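# Move eight loaded pallets from store racks into dispatch bay

## Task

Take each of the eight loaded pallets sitting in the store racks (s1-s5, s6-s10) and leave it in a free dispatch-bay rack (b1-b5, b6-b10). Each pallet must be entirely past the door (every part beyond map x = +1.954 m) before the door's scheduled closing start, closes_at_s; keeping the door up with the light curtain does not extend this. The pallet must remain beyond the door. A pallet counts only when it rests on a rack whose switch flag reads 1, with no lifting bars touching it, and with its load still on it and inside the deck's edges. The two loaded pallets already in the bay do not count. No pallet or load may reach the floor; that ends and fails the scene. Finishing early is allowed. Nothing counts if it stays in place only because the robot is holding it. The arm has no part in this job.

## Robot and tools

Setup. There is a six-joint arm with a parallel gripper, but this job does not need it. Leave it still: send no rows, or rows of zeros, so it never hits anything. The work is done by two pallet platforms. platform_1 serves the racks_1 row and starts in that row's aisle. platform_2 serves racks_2 and starts in its own aisle. Each platform is 1.35 m long and 0.91 m wide. It drives on two wheels, turns on the spot, and has lifting bars that sit 0.409 m high when down.

Map frame. x runs along the aisles and y is to the left of +x. Row 1: aisle on y = 0.000, rack middles at y = +1.750. Store racks s1 -5.500, s2 -7.200, s3 -8.900, s4 -10.600, s5 -12.300. Bay racks b1 +7.150, b2 +8.850, b3 +10.550, b4 +12.250, b5 +13.950. Row 2: aisle on y = -2.200, rack middles at y = -3.950, same x values for s6-s10 and b6-b10. The door crosses the aisles; its opening is 4.2 m wide, centred on y = -1.100, and 2.5 m high. A pallet is through once all of it is past x = +1.954. Pallets are 1.2 x 0.8 x 0.144 m and face lengthwise into the rack. A platform standing at a rack's middle has its nose 0.145 m short of the end guard posts.

Workflow for one pallet. In the aisle, turn to face the rack. Set speed_m_s to 0.3 or less, drive in with the bars down, and raise the bars (lift_m 0.06) to pick up the pallet. Back out slowly, then lower the bars to 0 so the pallet rides on the cover. Drive along the aisle and through the door to the bay rack, then turn. Raise the bars, drive in at 0.3 or less, lower the bars to set the pallet on the ledges, and back out. Check that the rack's flag reads 1 and the store flag reads 0.

execute_actions. Argument actions is a list of action objects run in order. Each object can hold these keys.
- rows: up to 15 arm rows of 9 numbers in [-1, 1]: dx, dy, dz, rx, ry, rz, position, force_limit, speed. This is an offset in the gripper's own axes from the pose at the start of the action (1.0 = 0.6 m or 180 degrees), plus gripper settings. It is not needed here.
- steps: 1 to 450 control steps of 1/30 s, default 15.
- until: conditions that end the action early, such as {"platform_1": {"base_status": "done"}}, {"racks_1": {"b1": 1}}, {"door": {"closes_at_s": [">", 0]}}, or {"all": {"status": "ended"}}. Numbers need a comparison pair like ["<=", 0.3]. The until check only ends the wait; it does not stop any device.
- platform_1 / platform_2: a single command object, or a list of up to 14 objects run one after another. Fields:
  base: exactly one of translate_m (-26.5 to 26.5 m; a relative straight drive along the current heading, negative means backward) or rotate_rad (-6.5 to 6.5 rad; a relative turn on the spot, positive means left). Both are counted from the goal if a move is running, otherwise from where the platform stands. The platform keeps a planned pose and makes up earlier drift, so translate_m 0 or rotate_rad 0 just corrects toward the plan.
  joints: lift_m, an absolute bar height from 0 to 0.06 m above the bars' lowest place. A full stroke takes 4 s. It is refused while a wheel rim runs faster than 0.36 m/s.
  speed_m_s: top travel speed, 0.2 to 2 m/s, starting at 2. Turn rate is at most 0.25 rad/s per m/s.
  stop: true, given alone.
  If any value is out of range or any name is wrong, the whole call is rejected.

Speed rules. With the bars not down, keep speed at 0.3 or less, or the wheels brake and the move ends in contact_stop. Above 0.3 m/s the scanners watch ahead of the leading end for fixed obstacles, the other platform, or a lowering door leaf, and may trigger protective_stop. They are off at 0.3 or below, which you need for entering and leaving racks. They do not see pallets or loads, so keep the platforms clear of each other. The two platforms share the door opening.

Result lines per platform: base_odometry (x, y, heading); map_pose (map_x, map_y, map_heading), which is reliable; planned_pose (plan_ahead, plan_left, plan_turn), which is the remaining correction; base_status and lift_status; base_answer and lift_answer; lift (down/up/between); safety; load_kg, which is valid only after a rise. Status words: moving, done, contact_stop, time_out, missed (more than 15 mm or 0.375 degrees off), stopped, protective_stop. not_taken means a command arrived while the platform was still braking; send it again later. After a failure, the rest of a command list is dropped. The racks report s/b flags; the door reports state (open/shut/between) and closes_at_s on the scene clock. Once shut, the door stays shut. Time passes while you think, and devices keep running during it.

zoom_image: camera (cam_door, cam_high, cam_low, cam_shipping, cam_store, cam_wrist) and region [x0, y0, x1, y1] in image pixels, at most 504 by 504, from the camera's latest image. Use it to check pallets, loads and rack positions.

finished_scene: scene (1 or 2). It ends the current scene for good, so call it only once all eight pallets sit in bay racks with flags at 1 and the bars lowered and withdrawn.

Avoid: lifting with mismatched alignment, hard starts or stops that could shake loads off, collisions between platforms or with posts, and anything that puts a load or pallet on the floor.

Each tool is called after ">>>" as a command line: name --argument value for each argument, lists and objects as JSON in quotes; but a table of rows of numbers goes row by row, as --pt "numbers of a row", without its own name.

## Session

>>> execute_actions --actions '[]'

Scene clock: 0.00 s.
end_effector_position=(+0.4600, +0.7361, +0.3297) position_measured=3 object_status=3 end_effector_quat_wxyz=(-0.059, +0.351, +0.863, -0.358) end_effector_velocity=(-0.000, +0.000, -0.001) end_effector_angular_velocity=(-0.000, +0.001, -0.000)
Joint positions: [ 0.982  1.037  0.46  -0.038  2.384  0.166]
Joint velocities: [-0.     0.001  0.     0.001 -0.     0.   ]
Flange force (N, the push that the arm receives, along the gripper's own x y z axes): no reading
Hand target: +0.460, +0.736, +0.330; -0.059, +0.351, +0.863, -0.358
platform_1.base_odometry: x=+0.000 y=+0.000 heading=+0.000 (m, m, rad; from the platform's pose at the start)
platform_1.map_pose: map_x=-0.42 map_y=-0.01 map_heading=-0.0349 (m, m, rad; on the building's map)
platform_1.planned_pose: plan_ahead=+0.00 plan_left=+0.00 plan_turn=+0.0000 (m ahead, m left, rad left of the pose on the map)
platform_1.base_status: done
platform_1.joint_positions: lift_m=+0.000
platform_1.joint_status: done
platform_1: translate_m=0.000 translate_m_goal=0.000 rotate_rad=0.000 rotate_rad_goal=0.000 base_answer=taken lift_m_goal=0.000 lift_answer=taken lift=down safety=ok load_kg=-51 refusals=0 queue=idle queue_left=0
platform_2.base_odometry: x=+0.000 y=+0.000 heading=+0.000 (m, m, rad; from the platform's pose at the start)
platform_2.map_pose: map_x=-4.23 map_y=-2.17 map_heading=+0.0000 (m, m, rad; on the building's map)
platform_2.planned_pose: plan_ahead=+0.00 plan_left=+0.00 plan_turn=+0.0000 (m ahead, m left, rad left of the pose on the map)
platform_2.base_status: done
platform_2.joint_positions: lift_m=+0.000
platform_2.joint_status: done
platform_2: translate_m=0.000 translate_m_goal=0.000 rotate_rad=0.000 rotate_rad_goal=0.000 base_answer=taken lift_m_goal=0.000 lift_answer=taken lift=down safety=ok load_kg=-51 refusals=0 queue=idle queue_left=0
racks_1: s1=1 s2=1 s3=0 s4=1 s5=1 b1=0 b2=1 b3=0 b4=0 b5=0
racks_2: s6=0 s7=1 s8=1 s9=1 s10=1 b6=0 b7=0 b8=0 b9=1 b10=0
door: state=open closes_at_s=510

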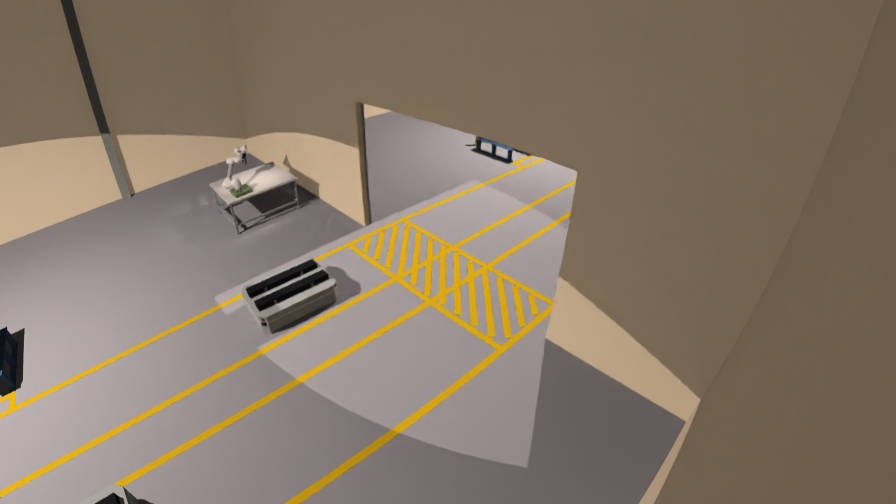

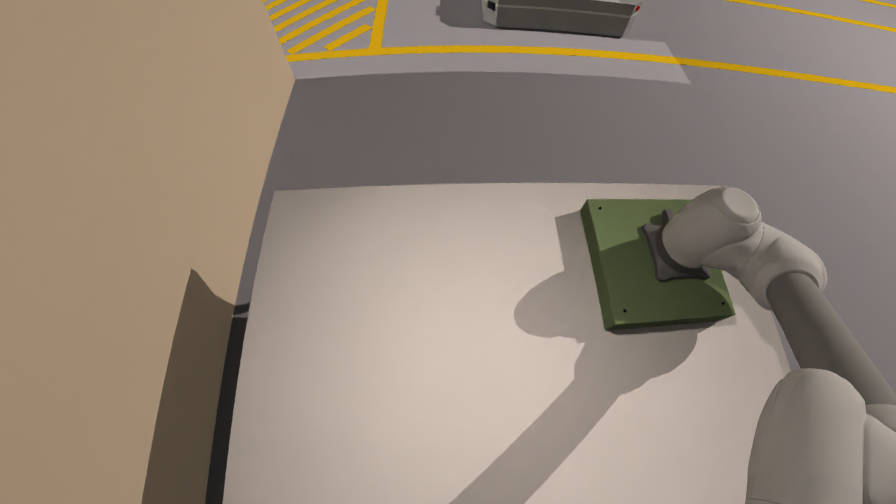

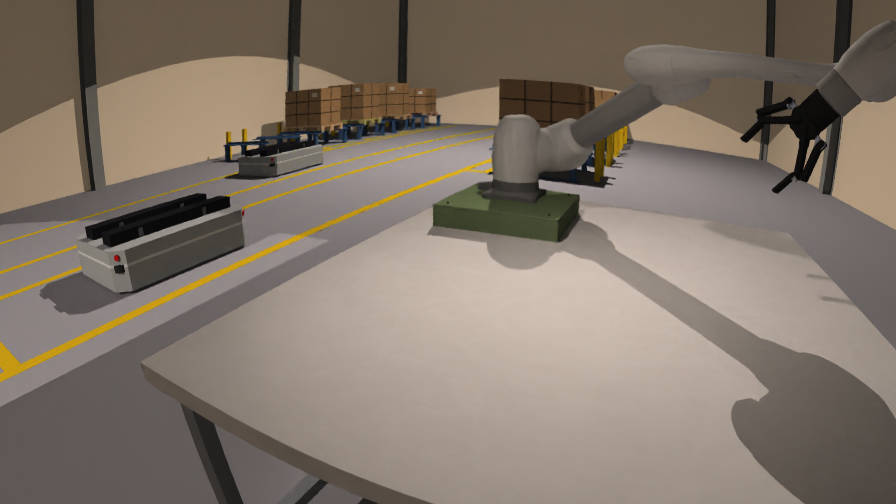

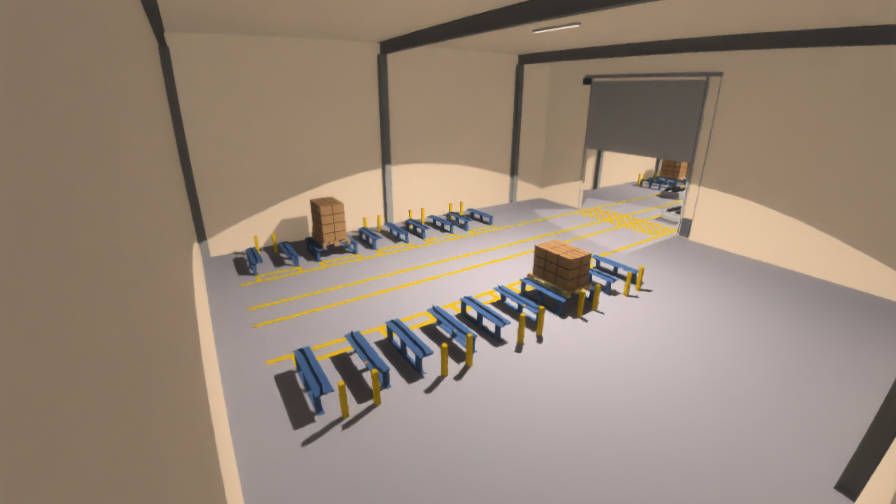

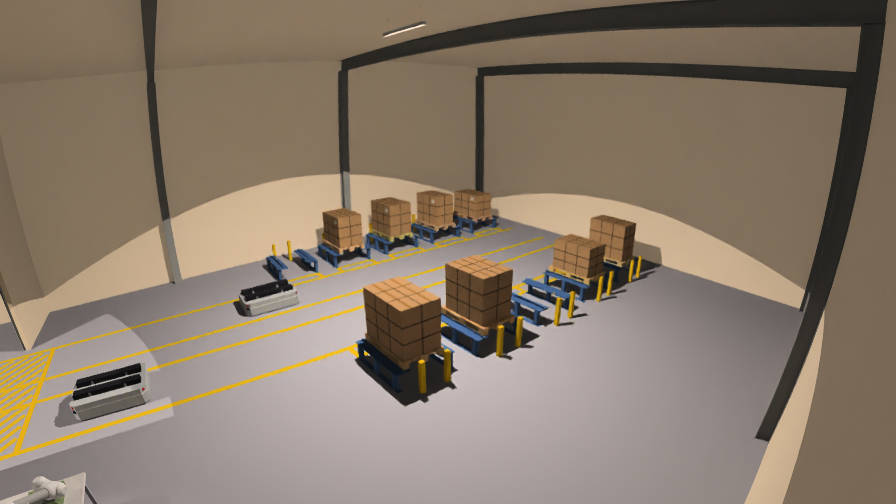

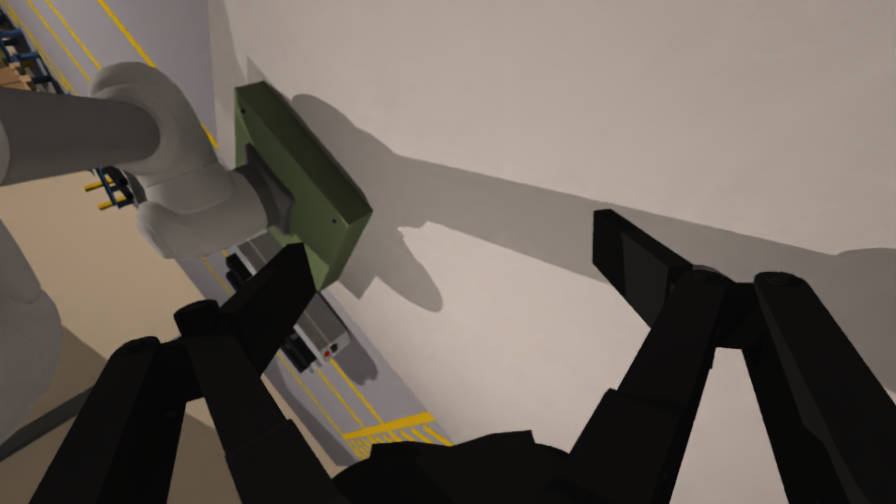

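>>> execute_actions --actions '[{"platform_1":[{"base":{"rotate_rad":0.0349},"speed_m_s":2},{"base":{"translate_m":-11.88},"speed_m_s":2},{"base":{"rotate_rad":1.5708}},{"base":{"translate_m":1.76},"speed_m_s":0.3},{"joints":{"lift_m":0.06}},{"base":{"translate_m":-1.76}},{"joints":{"lift_m":0}},{"base":{"rotate_rad":-1.5708},"speed_m_s":2},{"base":{"translate_m":19.45}},{"base":{"rotate_rad":1.5708}},{"joints":{"lift_m":0.06}},{"base":{"translate_m":1.75},"speed_m_s":0.3},{"joints":{"lift_m":0}},{"base":{"translate_m":-1.75}}],"platform_2":[{"base":{"translate_m":-8.07},"speed_m_s":2},{"base":{"rotate_rad":-1.5708}},{"base":{"translate_m":1.78},"speed_m_s":0.3},{"joints":{"lift_m":0.06}},{"base":{"translate_m":-1.75}},{"joints":{"lift_m":0}},{"base":{"rotate_rad":1.5708},"speed_m_s":2},{"base":{"translate_m":19.45}},{"base":{"rotate_rad":-1.5708}},{"joints":{"lift_m":0.06}},{"base":{"translate_m":1.75},"speed_m_s":0.3},{"joints":{"lift_m":0}},{"base":{"translate_m":-1.75}}],"steps":450,"until":{"platform_2":{"queue":["!=","running"]}}},{"steps":450,"until":{"platform_2":{"queue":["!=","running"]}}},{"steps":450,"until":{"platform_2":{"queue":["!=","running"]}}},{"steps":450,"until":{"platform_2":{"queue":["!=","running"]}}},{"steps":450,"until":{"platform_2":{"queue":["!=","running"]}}},{"steps":450,"until":{"platform_2":{"queue":["!=","running"]}}},{"steps":450,"until":{"platform_2":{"queue":["!=","running"]}}},{"platform_2":[{"base":{"rotate_rad":1.5708},"speed_m_s":2},{"base":{"translate_m":-17.75}},{"base":{"rotate_rad":-1.5708}},{"base":{"translate_m":1.75},"speed_m_s":0.3},{"joints":{"lift_m":0.06}},{"base":{"translate_m":-1.75}},{"joints":{"lift_m":0}},{"base":{"rotate_rad":1.5708},"speed_m_s":2},{"base":{"translate_m":19.45}},{"base":{"rotate_rad":-1.5708}},{"joints":{"lift_m":0.06}},{"base":{"translate_m":1.75},"speed_m_s":0.3},{"joints":{"lift_m":0}},{"base":{"translate_m":-1.75}}],"steps":450,"until":{"platform_1":{"queue":["!=","running"]}}}]'

Scene clock: 76.23 s.
end_effector_position=(+0.4600, +0.7361, +0.3297) position_measured=3 object_status=3 end_effector_quat_wxyz=(-0.059, +0.351, +0.863, -0.358) end_effector_velocity=(+0.001, -0.001, -0.000) end_effector_angular_velocity=(-0.000, +0.000, -0.001)
Joint positions: [ 0.982  1.037  0.46  -0.038  2.384  0.166]
Joint velocities: [-0.001  0.     0.    -0.     0.    -0.001]
Flange force (N, the push that the arm receives, along the gripper's own x y z axes): no reading
Flange force at the end of the 1st action (N, along the gripper's axes at the end of the call): no reading
Flange force at the end of the 2nd action (N, along the gripper's axes at the end of the call): no reading
Flange force at the end of the 3rd action (N, along the gripper's axes at the end of the call): no reading
Hand target: +0.460, +0.736, +0.330; -0.059, +0.351, +0.863, -0.358
platform_1.base_odometry: x=+7.594 y=+0.383 heading=+1.132 (m, m, rad; from the platform's pose at the start)
platform_1.map_pose: map_x=+7.15 map_y=-0.02 map_heading=+1.0952 (m, m, rad; on the building's map)
platform_1.planned_pose: plan_ahead=+0.01 plan_left=+0.00 plan_turn=+0.4756 (m ahead, m left, rad left of the pose on the map)
platform_1.base_status: moving
platform_1.joint_positions: lift_m=+0.000
platform_1.joint_status: done
platform_1: translate_m=7.600 translate_m_goal=7.601 rotate_rad=1.149 rotate_rad_goal=1.622 base_answer=taken lift_m_goal=0.000 lift_answer=taken lift=down safety=ok load_kg=-48 refusals=0 queue=running queue_left=4
platform_2.base_odometry: x=+11.399 y=-0.078 heading=-1.577 (m, m, rad; from the platform's pose at the start)
platform_2.map_pose: map_x=+7.15 map_y=-2.20 map_heading=-1.5708 (m, m, rad; on the building's map)
platform_2.planned_pose: plan_ahead=+0.00 plan_left=+0.00 plan_turn=+0.0000 (m ahead, m left, rad left of the pose on the map)
platform_2.base_status: done
platform_2.joint_positions: lift_m=+0.018
platform_2.joint_status: moving
platform_2: translate_m=11.430 translate_m_goal=11.430 rotate_rad=-1.577 rotate_rad_goal=-1.578 base_answer=taken lift_m_goal=0.060 lift_answer=taken lift=between safety=ok load_kg=261 refusals=0 queue=running queue_left=3
racks_1: s1=1 s2=1 s3=0 s4=1 s5=0 b1=0 b2=1 b3=0 b4=0 b5=0
racks_2: s6=0 s7=1 s8=1 s9=1 s10=0 b6=0 b7=0 b8=0 b9=1 b10=0
door: state=open closes_at_s=510
camera_calibration (this result's frames):
cam_wrist: T_world_to_cam=[[0.668319, 0.41128, -0.619837, -0.403984], [0.740208, -0.450313, 0.499309, -0.175384], [-0.0737646, -0.792506, -0.605386, 1.00038], [0, 0, 0, 1]] pos_world=[0.473605, 0.879984, 0.442785]

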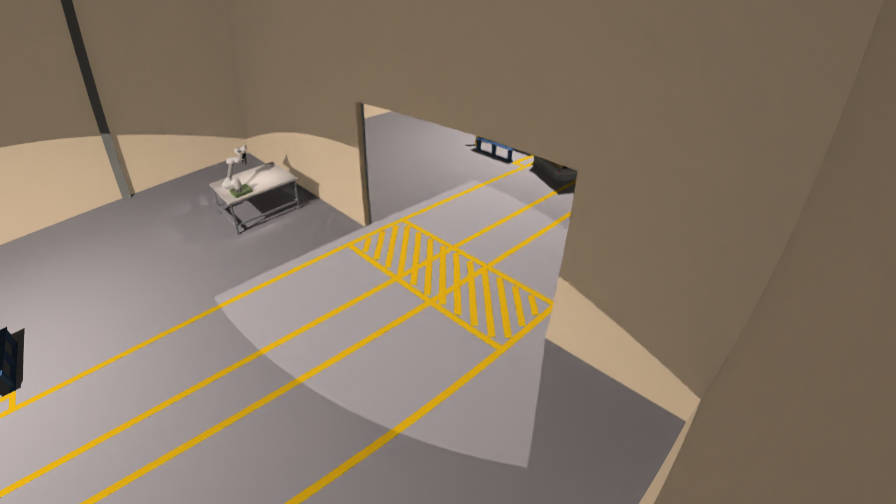

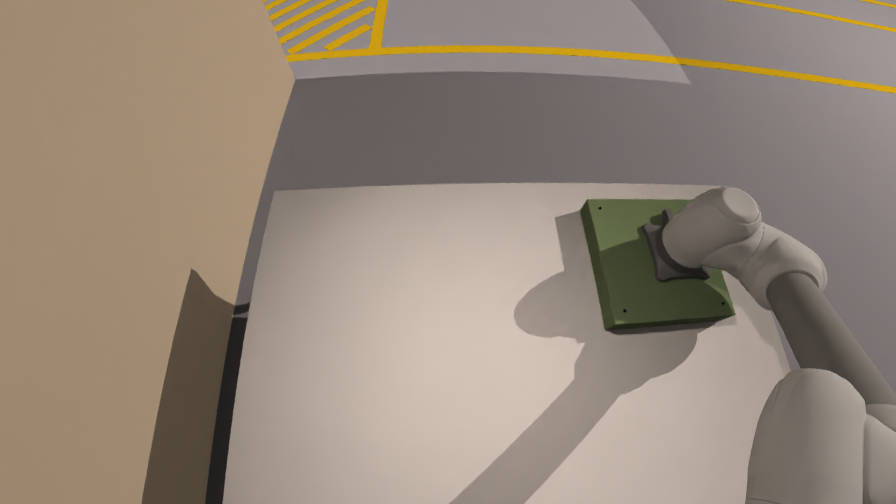

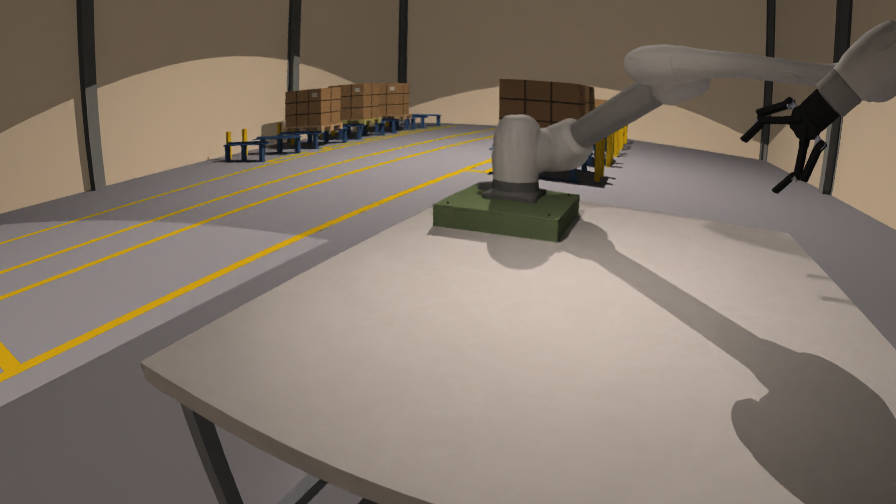

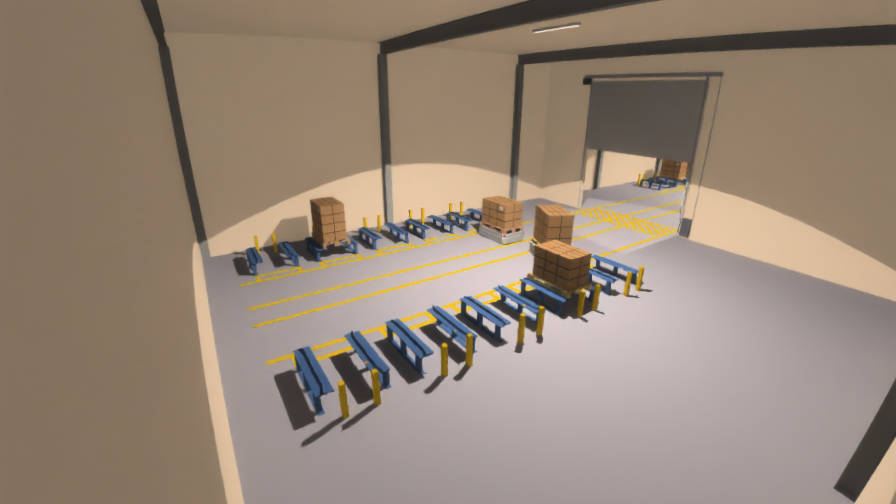

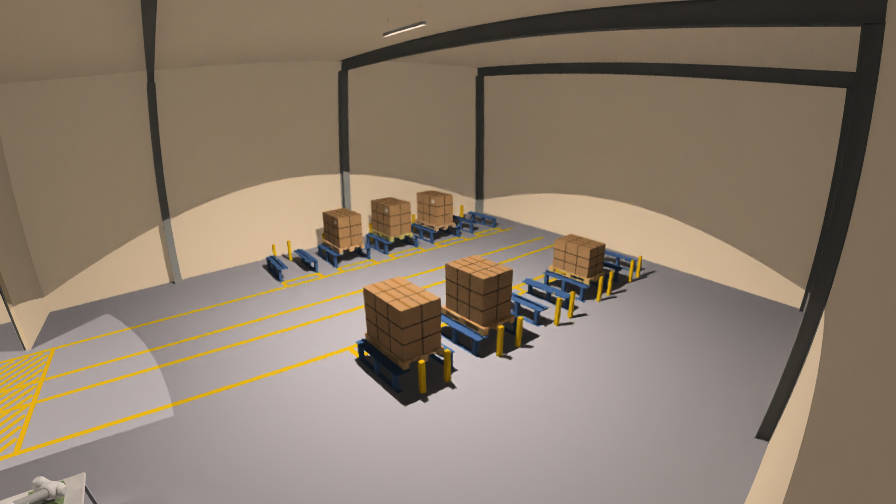

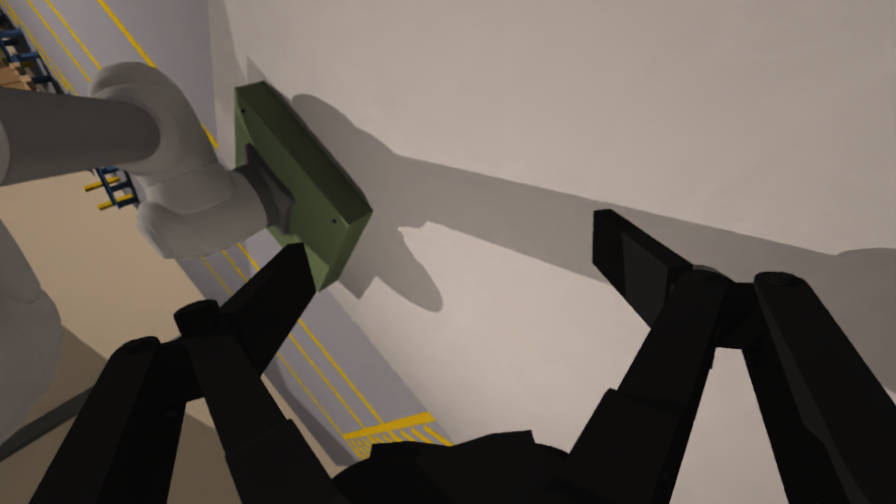

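>>> execute_actions --actions '[{"steps":450,"until":{"platform_2":{"queue":["!=","running"]}}},{"steps":200,"until":{"platform_2":{"queue":["!=","running"]}}},{"platform_2":[{"base":{"rotate_rad":1.5708},"speed_m_s":2},{"base":{"translate_m":-17.75}},{"base":{"rotate_rad":-1.5708}},{"base":{"translate_m":1.75},"speed_m_s":0.3},{"joints":{"lift_m":0.06}},{"base":{"translate_m":-1.75}},{"joints":{"lift_m":0}},{"base":{"rotate_rad":1.5708},"speed_m_s":2},{"base":{"translate_m":19.45}},{"base":{"rotate_rad":-1.5708}},{"joints":{"lift_m":0.06}},{"base":{"translate_m":1.75},"speed_m_s":0.3},{"joints":{"lift_m":0}},{"base":{"translate_m":-1.75}}],"steps":150,"until":{"platform_1":{"queue":["!=","running"]}}},{"platform_1":[{"base":{"rotate_rad":-1.5708},"speed_m_s":2},{"base":{"translate_m":-17.75}},{"base":{"rotate_rad":1.5708}},{"base":{"translate_m":1.75},"speed_m_s":0.3},{"joints":{"lift_m":0.06}},{"base":{"translate_m":-1.75}},{"joints":{"lift_m":0}},{"base":{"rotate_rad":-1.5708},"speed_m_s":2},{"base":{"translate_m":21.15}},{"base":{"rotate_rad":1.5708}},{"joints":{"lift_m":0.06}},{"base":{"translate_m":1.75},"speed_m_s":0.3},{"joints":{"lift_m":0}},{"base":{"translate_m":-1.75}}],"steps":2}]'

Scene clock: 99.27 s.
end_effector_position=(+0.4600, +0.7361, +0.3297) position_measured=3 object_status=3 end_effector_quat_wxyz=(-0.059, +0.351, +0.863, -0.358) end_effector_velocity=(+0.000, +0.000, -0.000) end_effector_angular_velocity=(+0.001, -0.000, -0.000)
Joint positions: [ 0.982  1.037  0.46  -0.038  2.384  0.166]
Joint velocities: [-0.     0.    -0.001  0.    -0.     0.   ]
Flange force (N, the push that the arm receives, along the gripper's own x y z axes): no reading
Flange force at the end of the 1st action (N, along the gripper's axes at the end of the call): no reading
Flange force at the end of the 2nd action (N, along the gripper's axes at the end of the call): no reading
Flange force at the end of the 3rd action (N, along the gripper's axes at the end of the call): no reading
Hand target: +0.460, +0.736, +0.330; -0.059, +0.351, +0.863, -0.358
platform_1.base_odometry: x=+7.589 y=+0.393 heading=+1.621 (m, m, rad; from the platform's pose at the start)
platform_1.map_pose: map_x=+7.15 map_y=-0.01 map_heading=+1.5664 (m, m, rad; on the building's map)
platform_1.planned_pose: plan_ahead=+0.00 plan_left=+0.00 plan_turn=-1.5664 (m ahead, m left, rad left of the pose on the map)
platform_1.base_status: moving
platform_1.joint_positions: lift_m=+0.000
platform_1.joint_status: done
platform_1: translate_m=7.610 translate_m_goal=7.610 rotate_rad=1.619 rotate_rad_goal=0.051 base_answer=taken lift_m_goal=0.000 lift_answer=taken lift=down safety=ok load_kg=-48 refusals=0 queue=running queue_left=13
platform_2.base_odometry: x=+11.403 y=-0.078 heading=-0.377 (m, m, rad; from the platform's pose at the start)
platform_2.map_pose: map_x=+7.15 map_y=-2.20 map_heading=-0.3534 (m, m, rad; on the building's map)
platform_2.planned_pose: plan_ahead=+0.00 plan_left=+0.00 plan_turn=+0.3534 (m ahead, m left, rad left of the pose on the map)
platform_2.base_status: moving
platform_2.joint_positions: lift_m=+0.000
platform_2.joint_status: done
platform_2: translate_m=11.430 translate_m_goal=11.430 rotate_rad=-0.360 rotate_rad_goal=-0.008 base_answer=taken lift_m_goal=0.000 lift_answer=taken lift=down safety=ok load_kg=-48 refusals=0 queue=running queue_left=13
racks_1: s1=1 s2=1 s3=0 s4=1 s5=0 b1=1 b2=1 b3=0 b4=0 b5=0
racks_2: s6=0 s7=1 s8=1 s9=1 s10=0 b6=1 b7=0 b8=0 b9=1 b10=0
door: state=open closes_at_s=510
camera_calibration (this result's frames):
cam_wrist: T_world_to_cam=[[0.66832, 0.411281, -0.619836, -0.403985], [0.740208, -0.450314, 0.499309, -0.175384], [-0.0737643, -0.792506, -0.605387, 1.00038], [0, 0, 0, 1]] pos_world=[0.473604, 0.879984, 0.442786]

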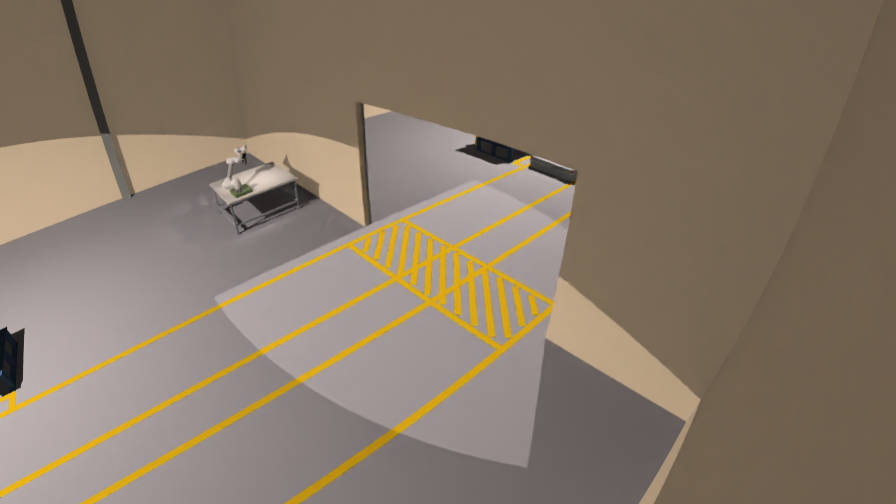

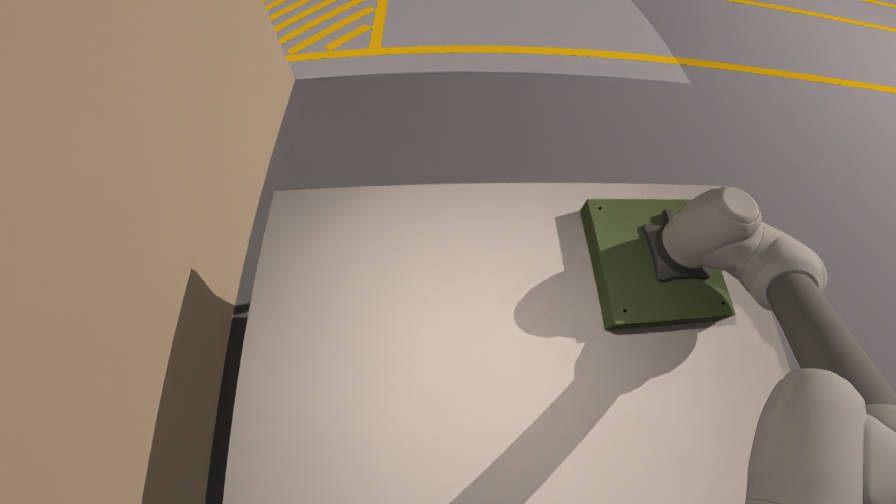

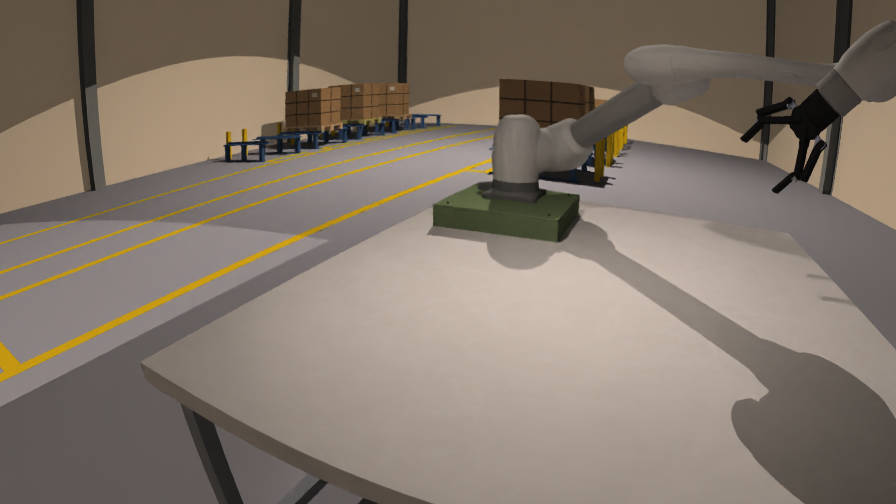

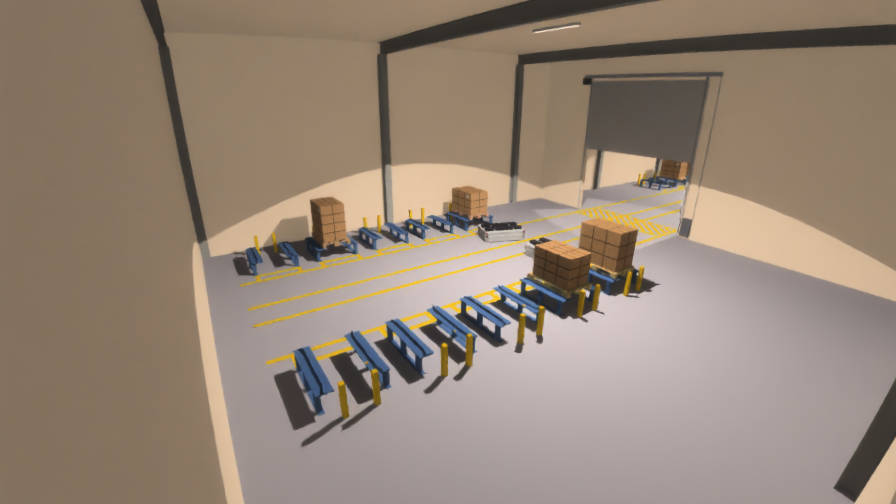

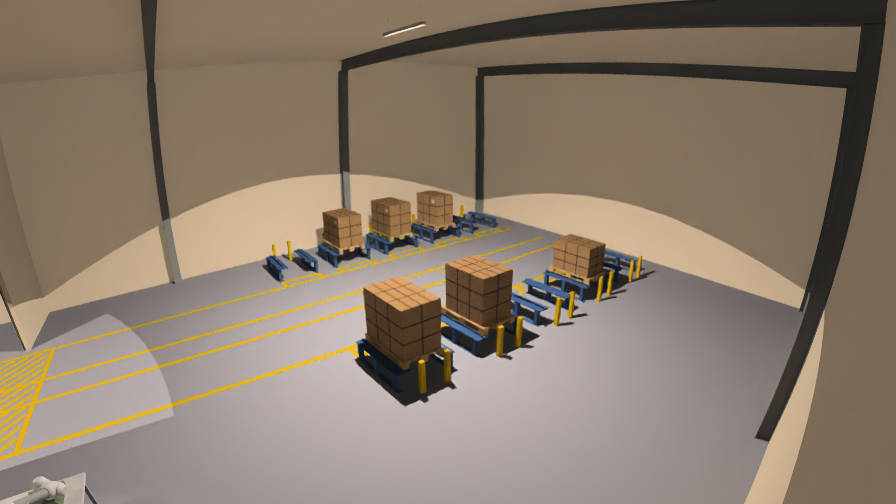

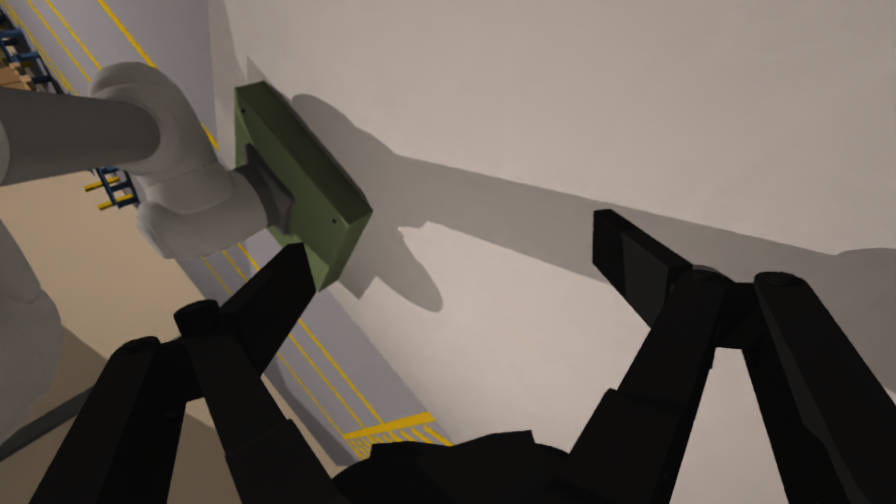

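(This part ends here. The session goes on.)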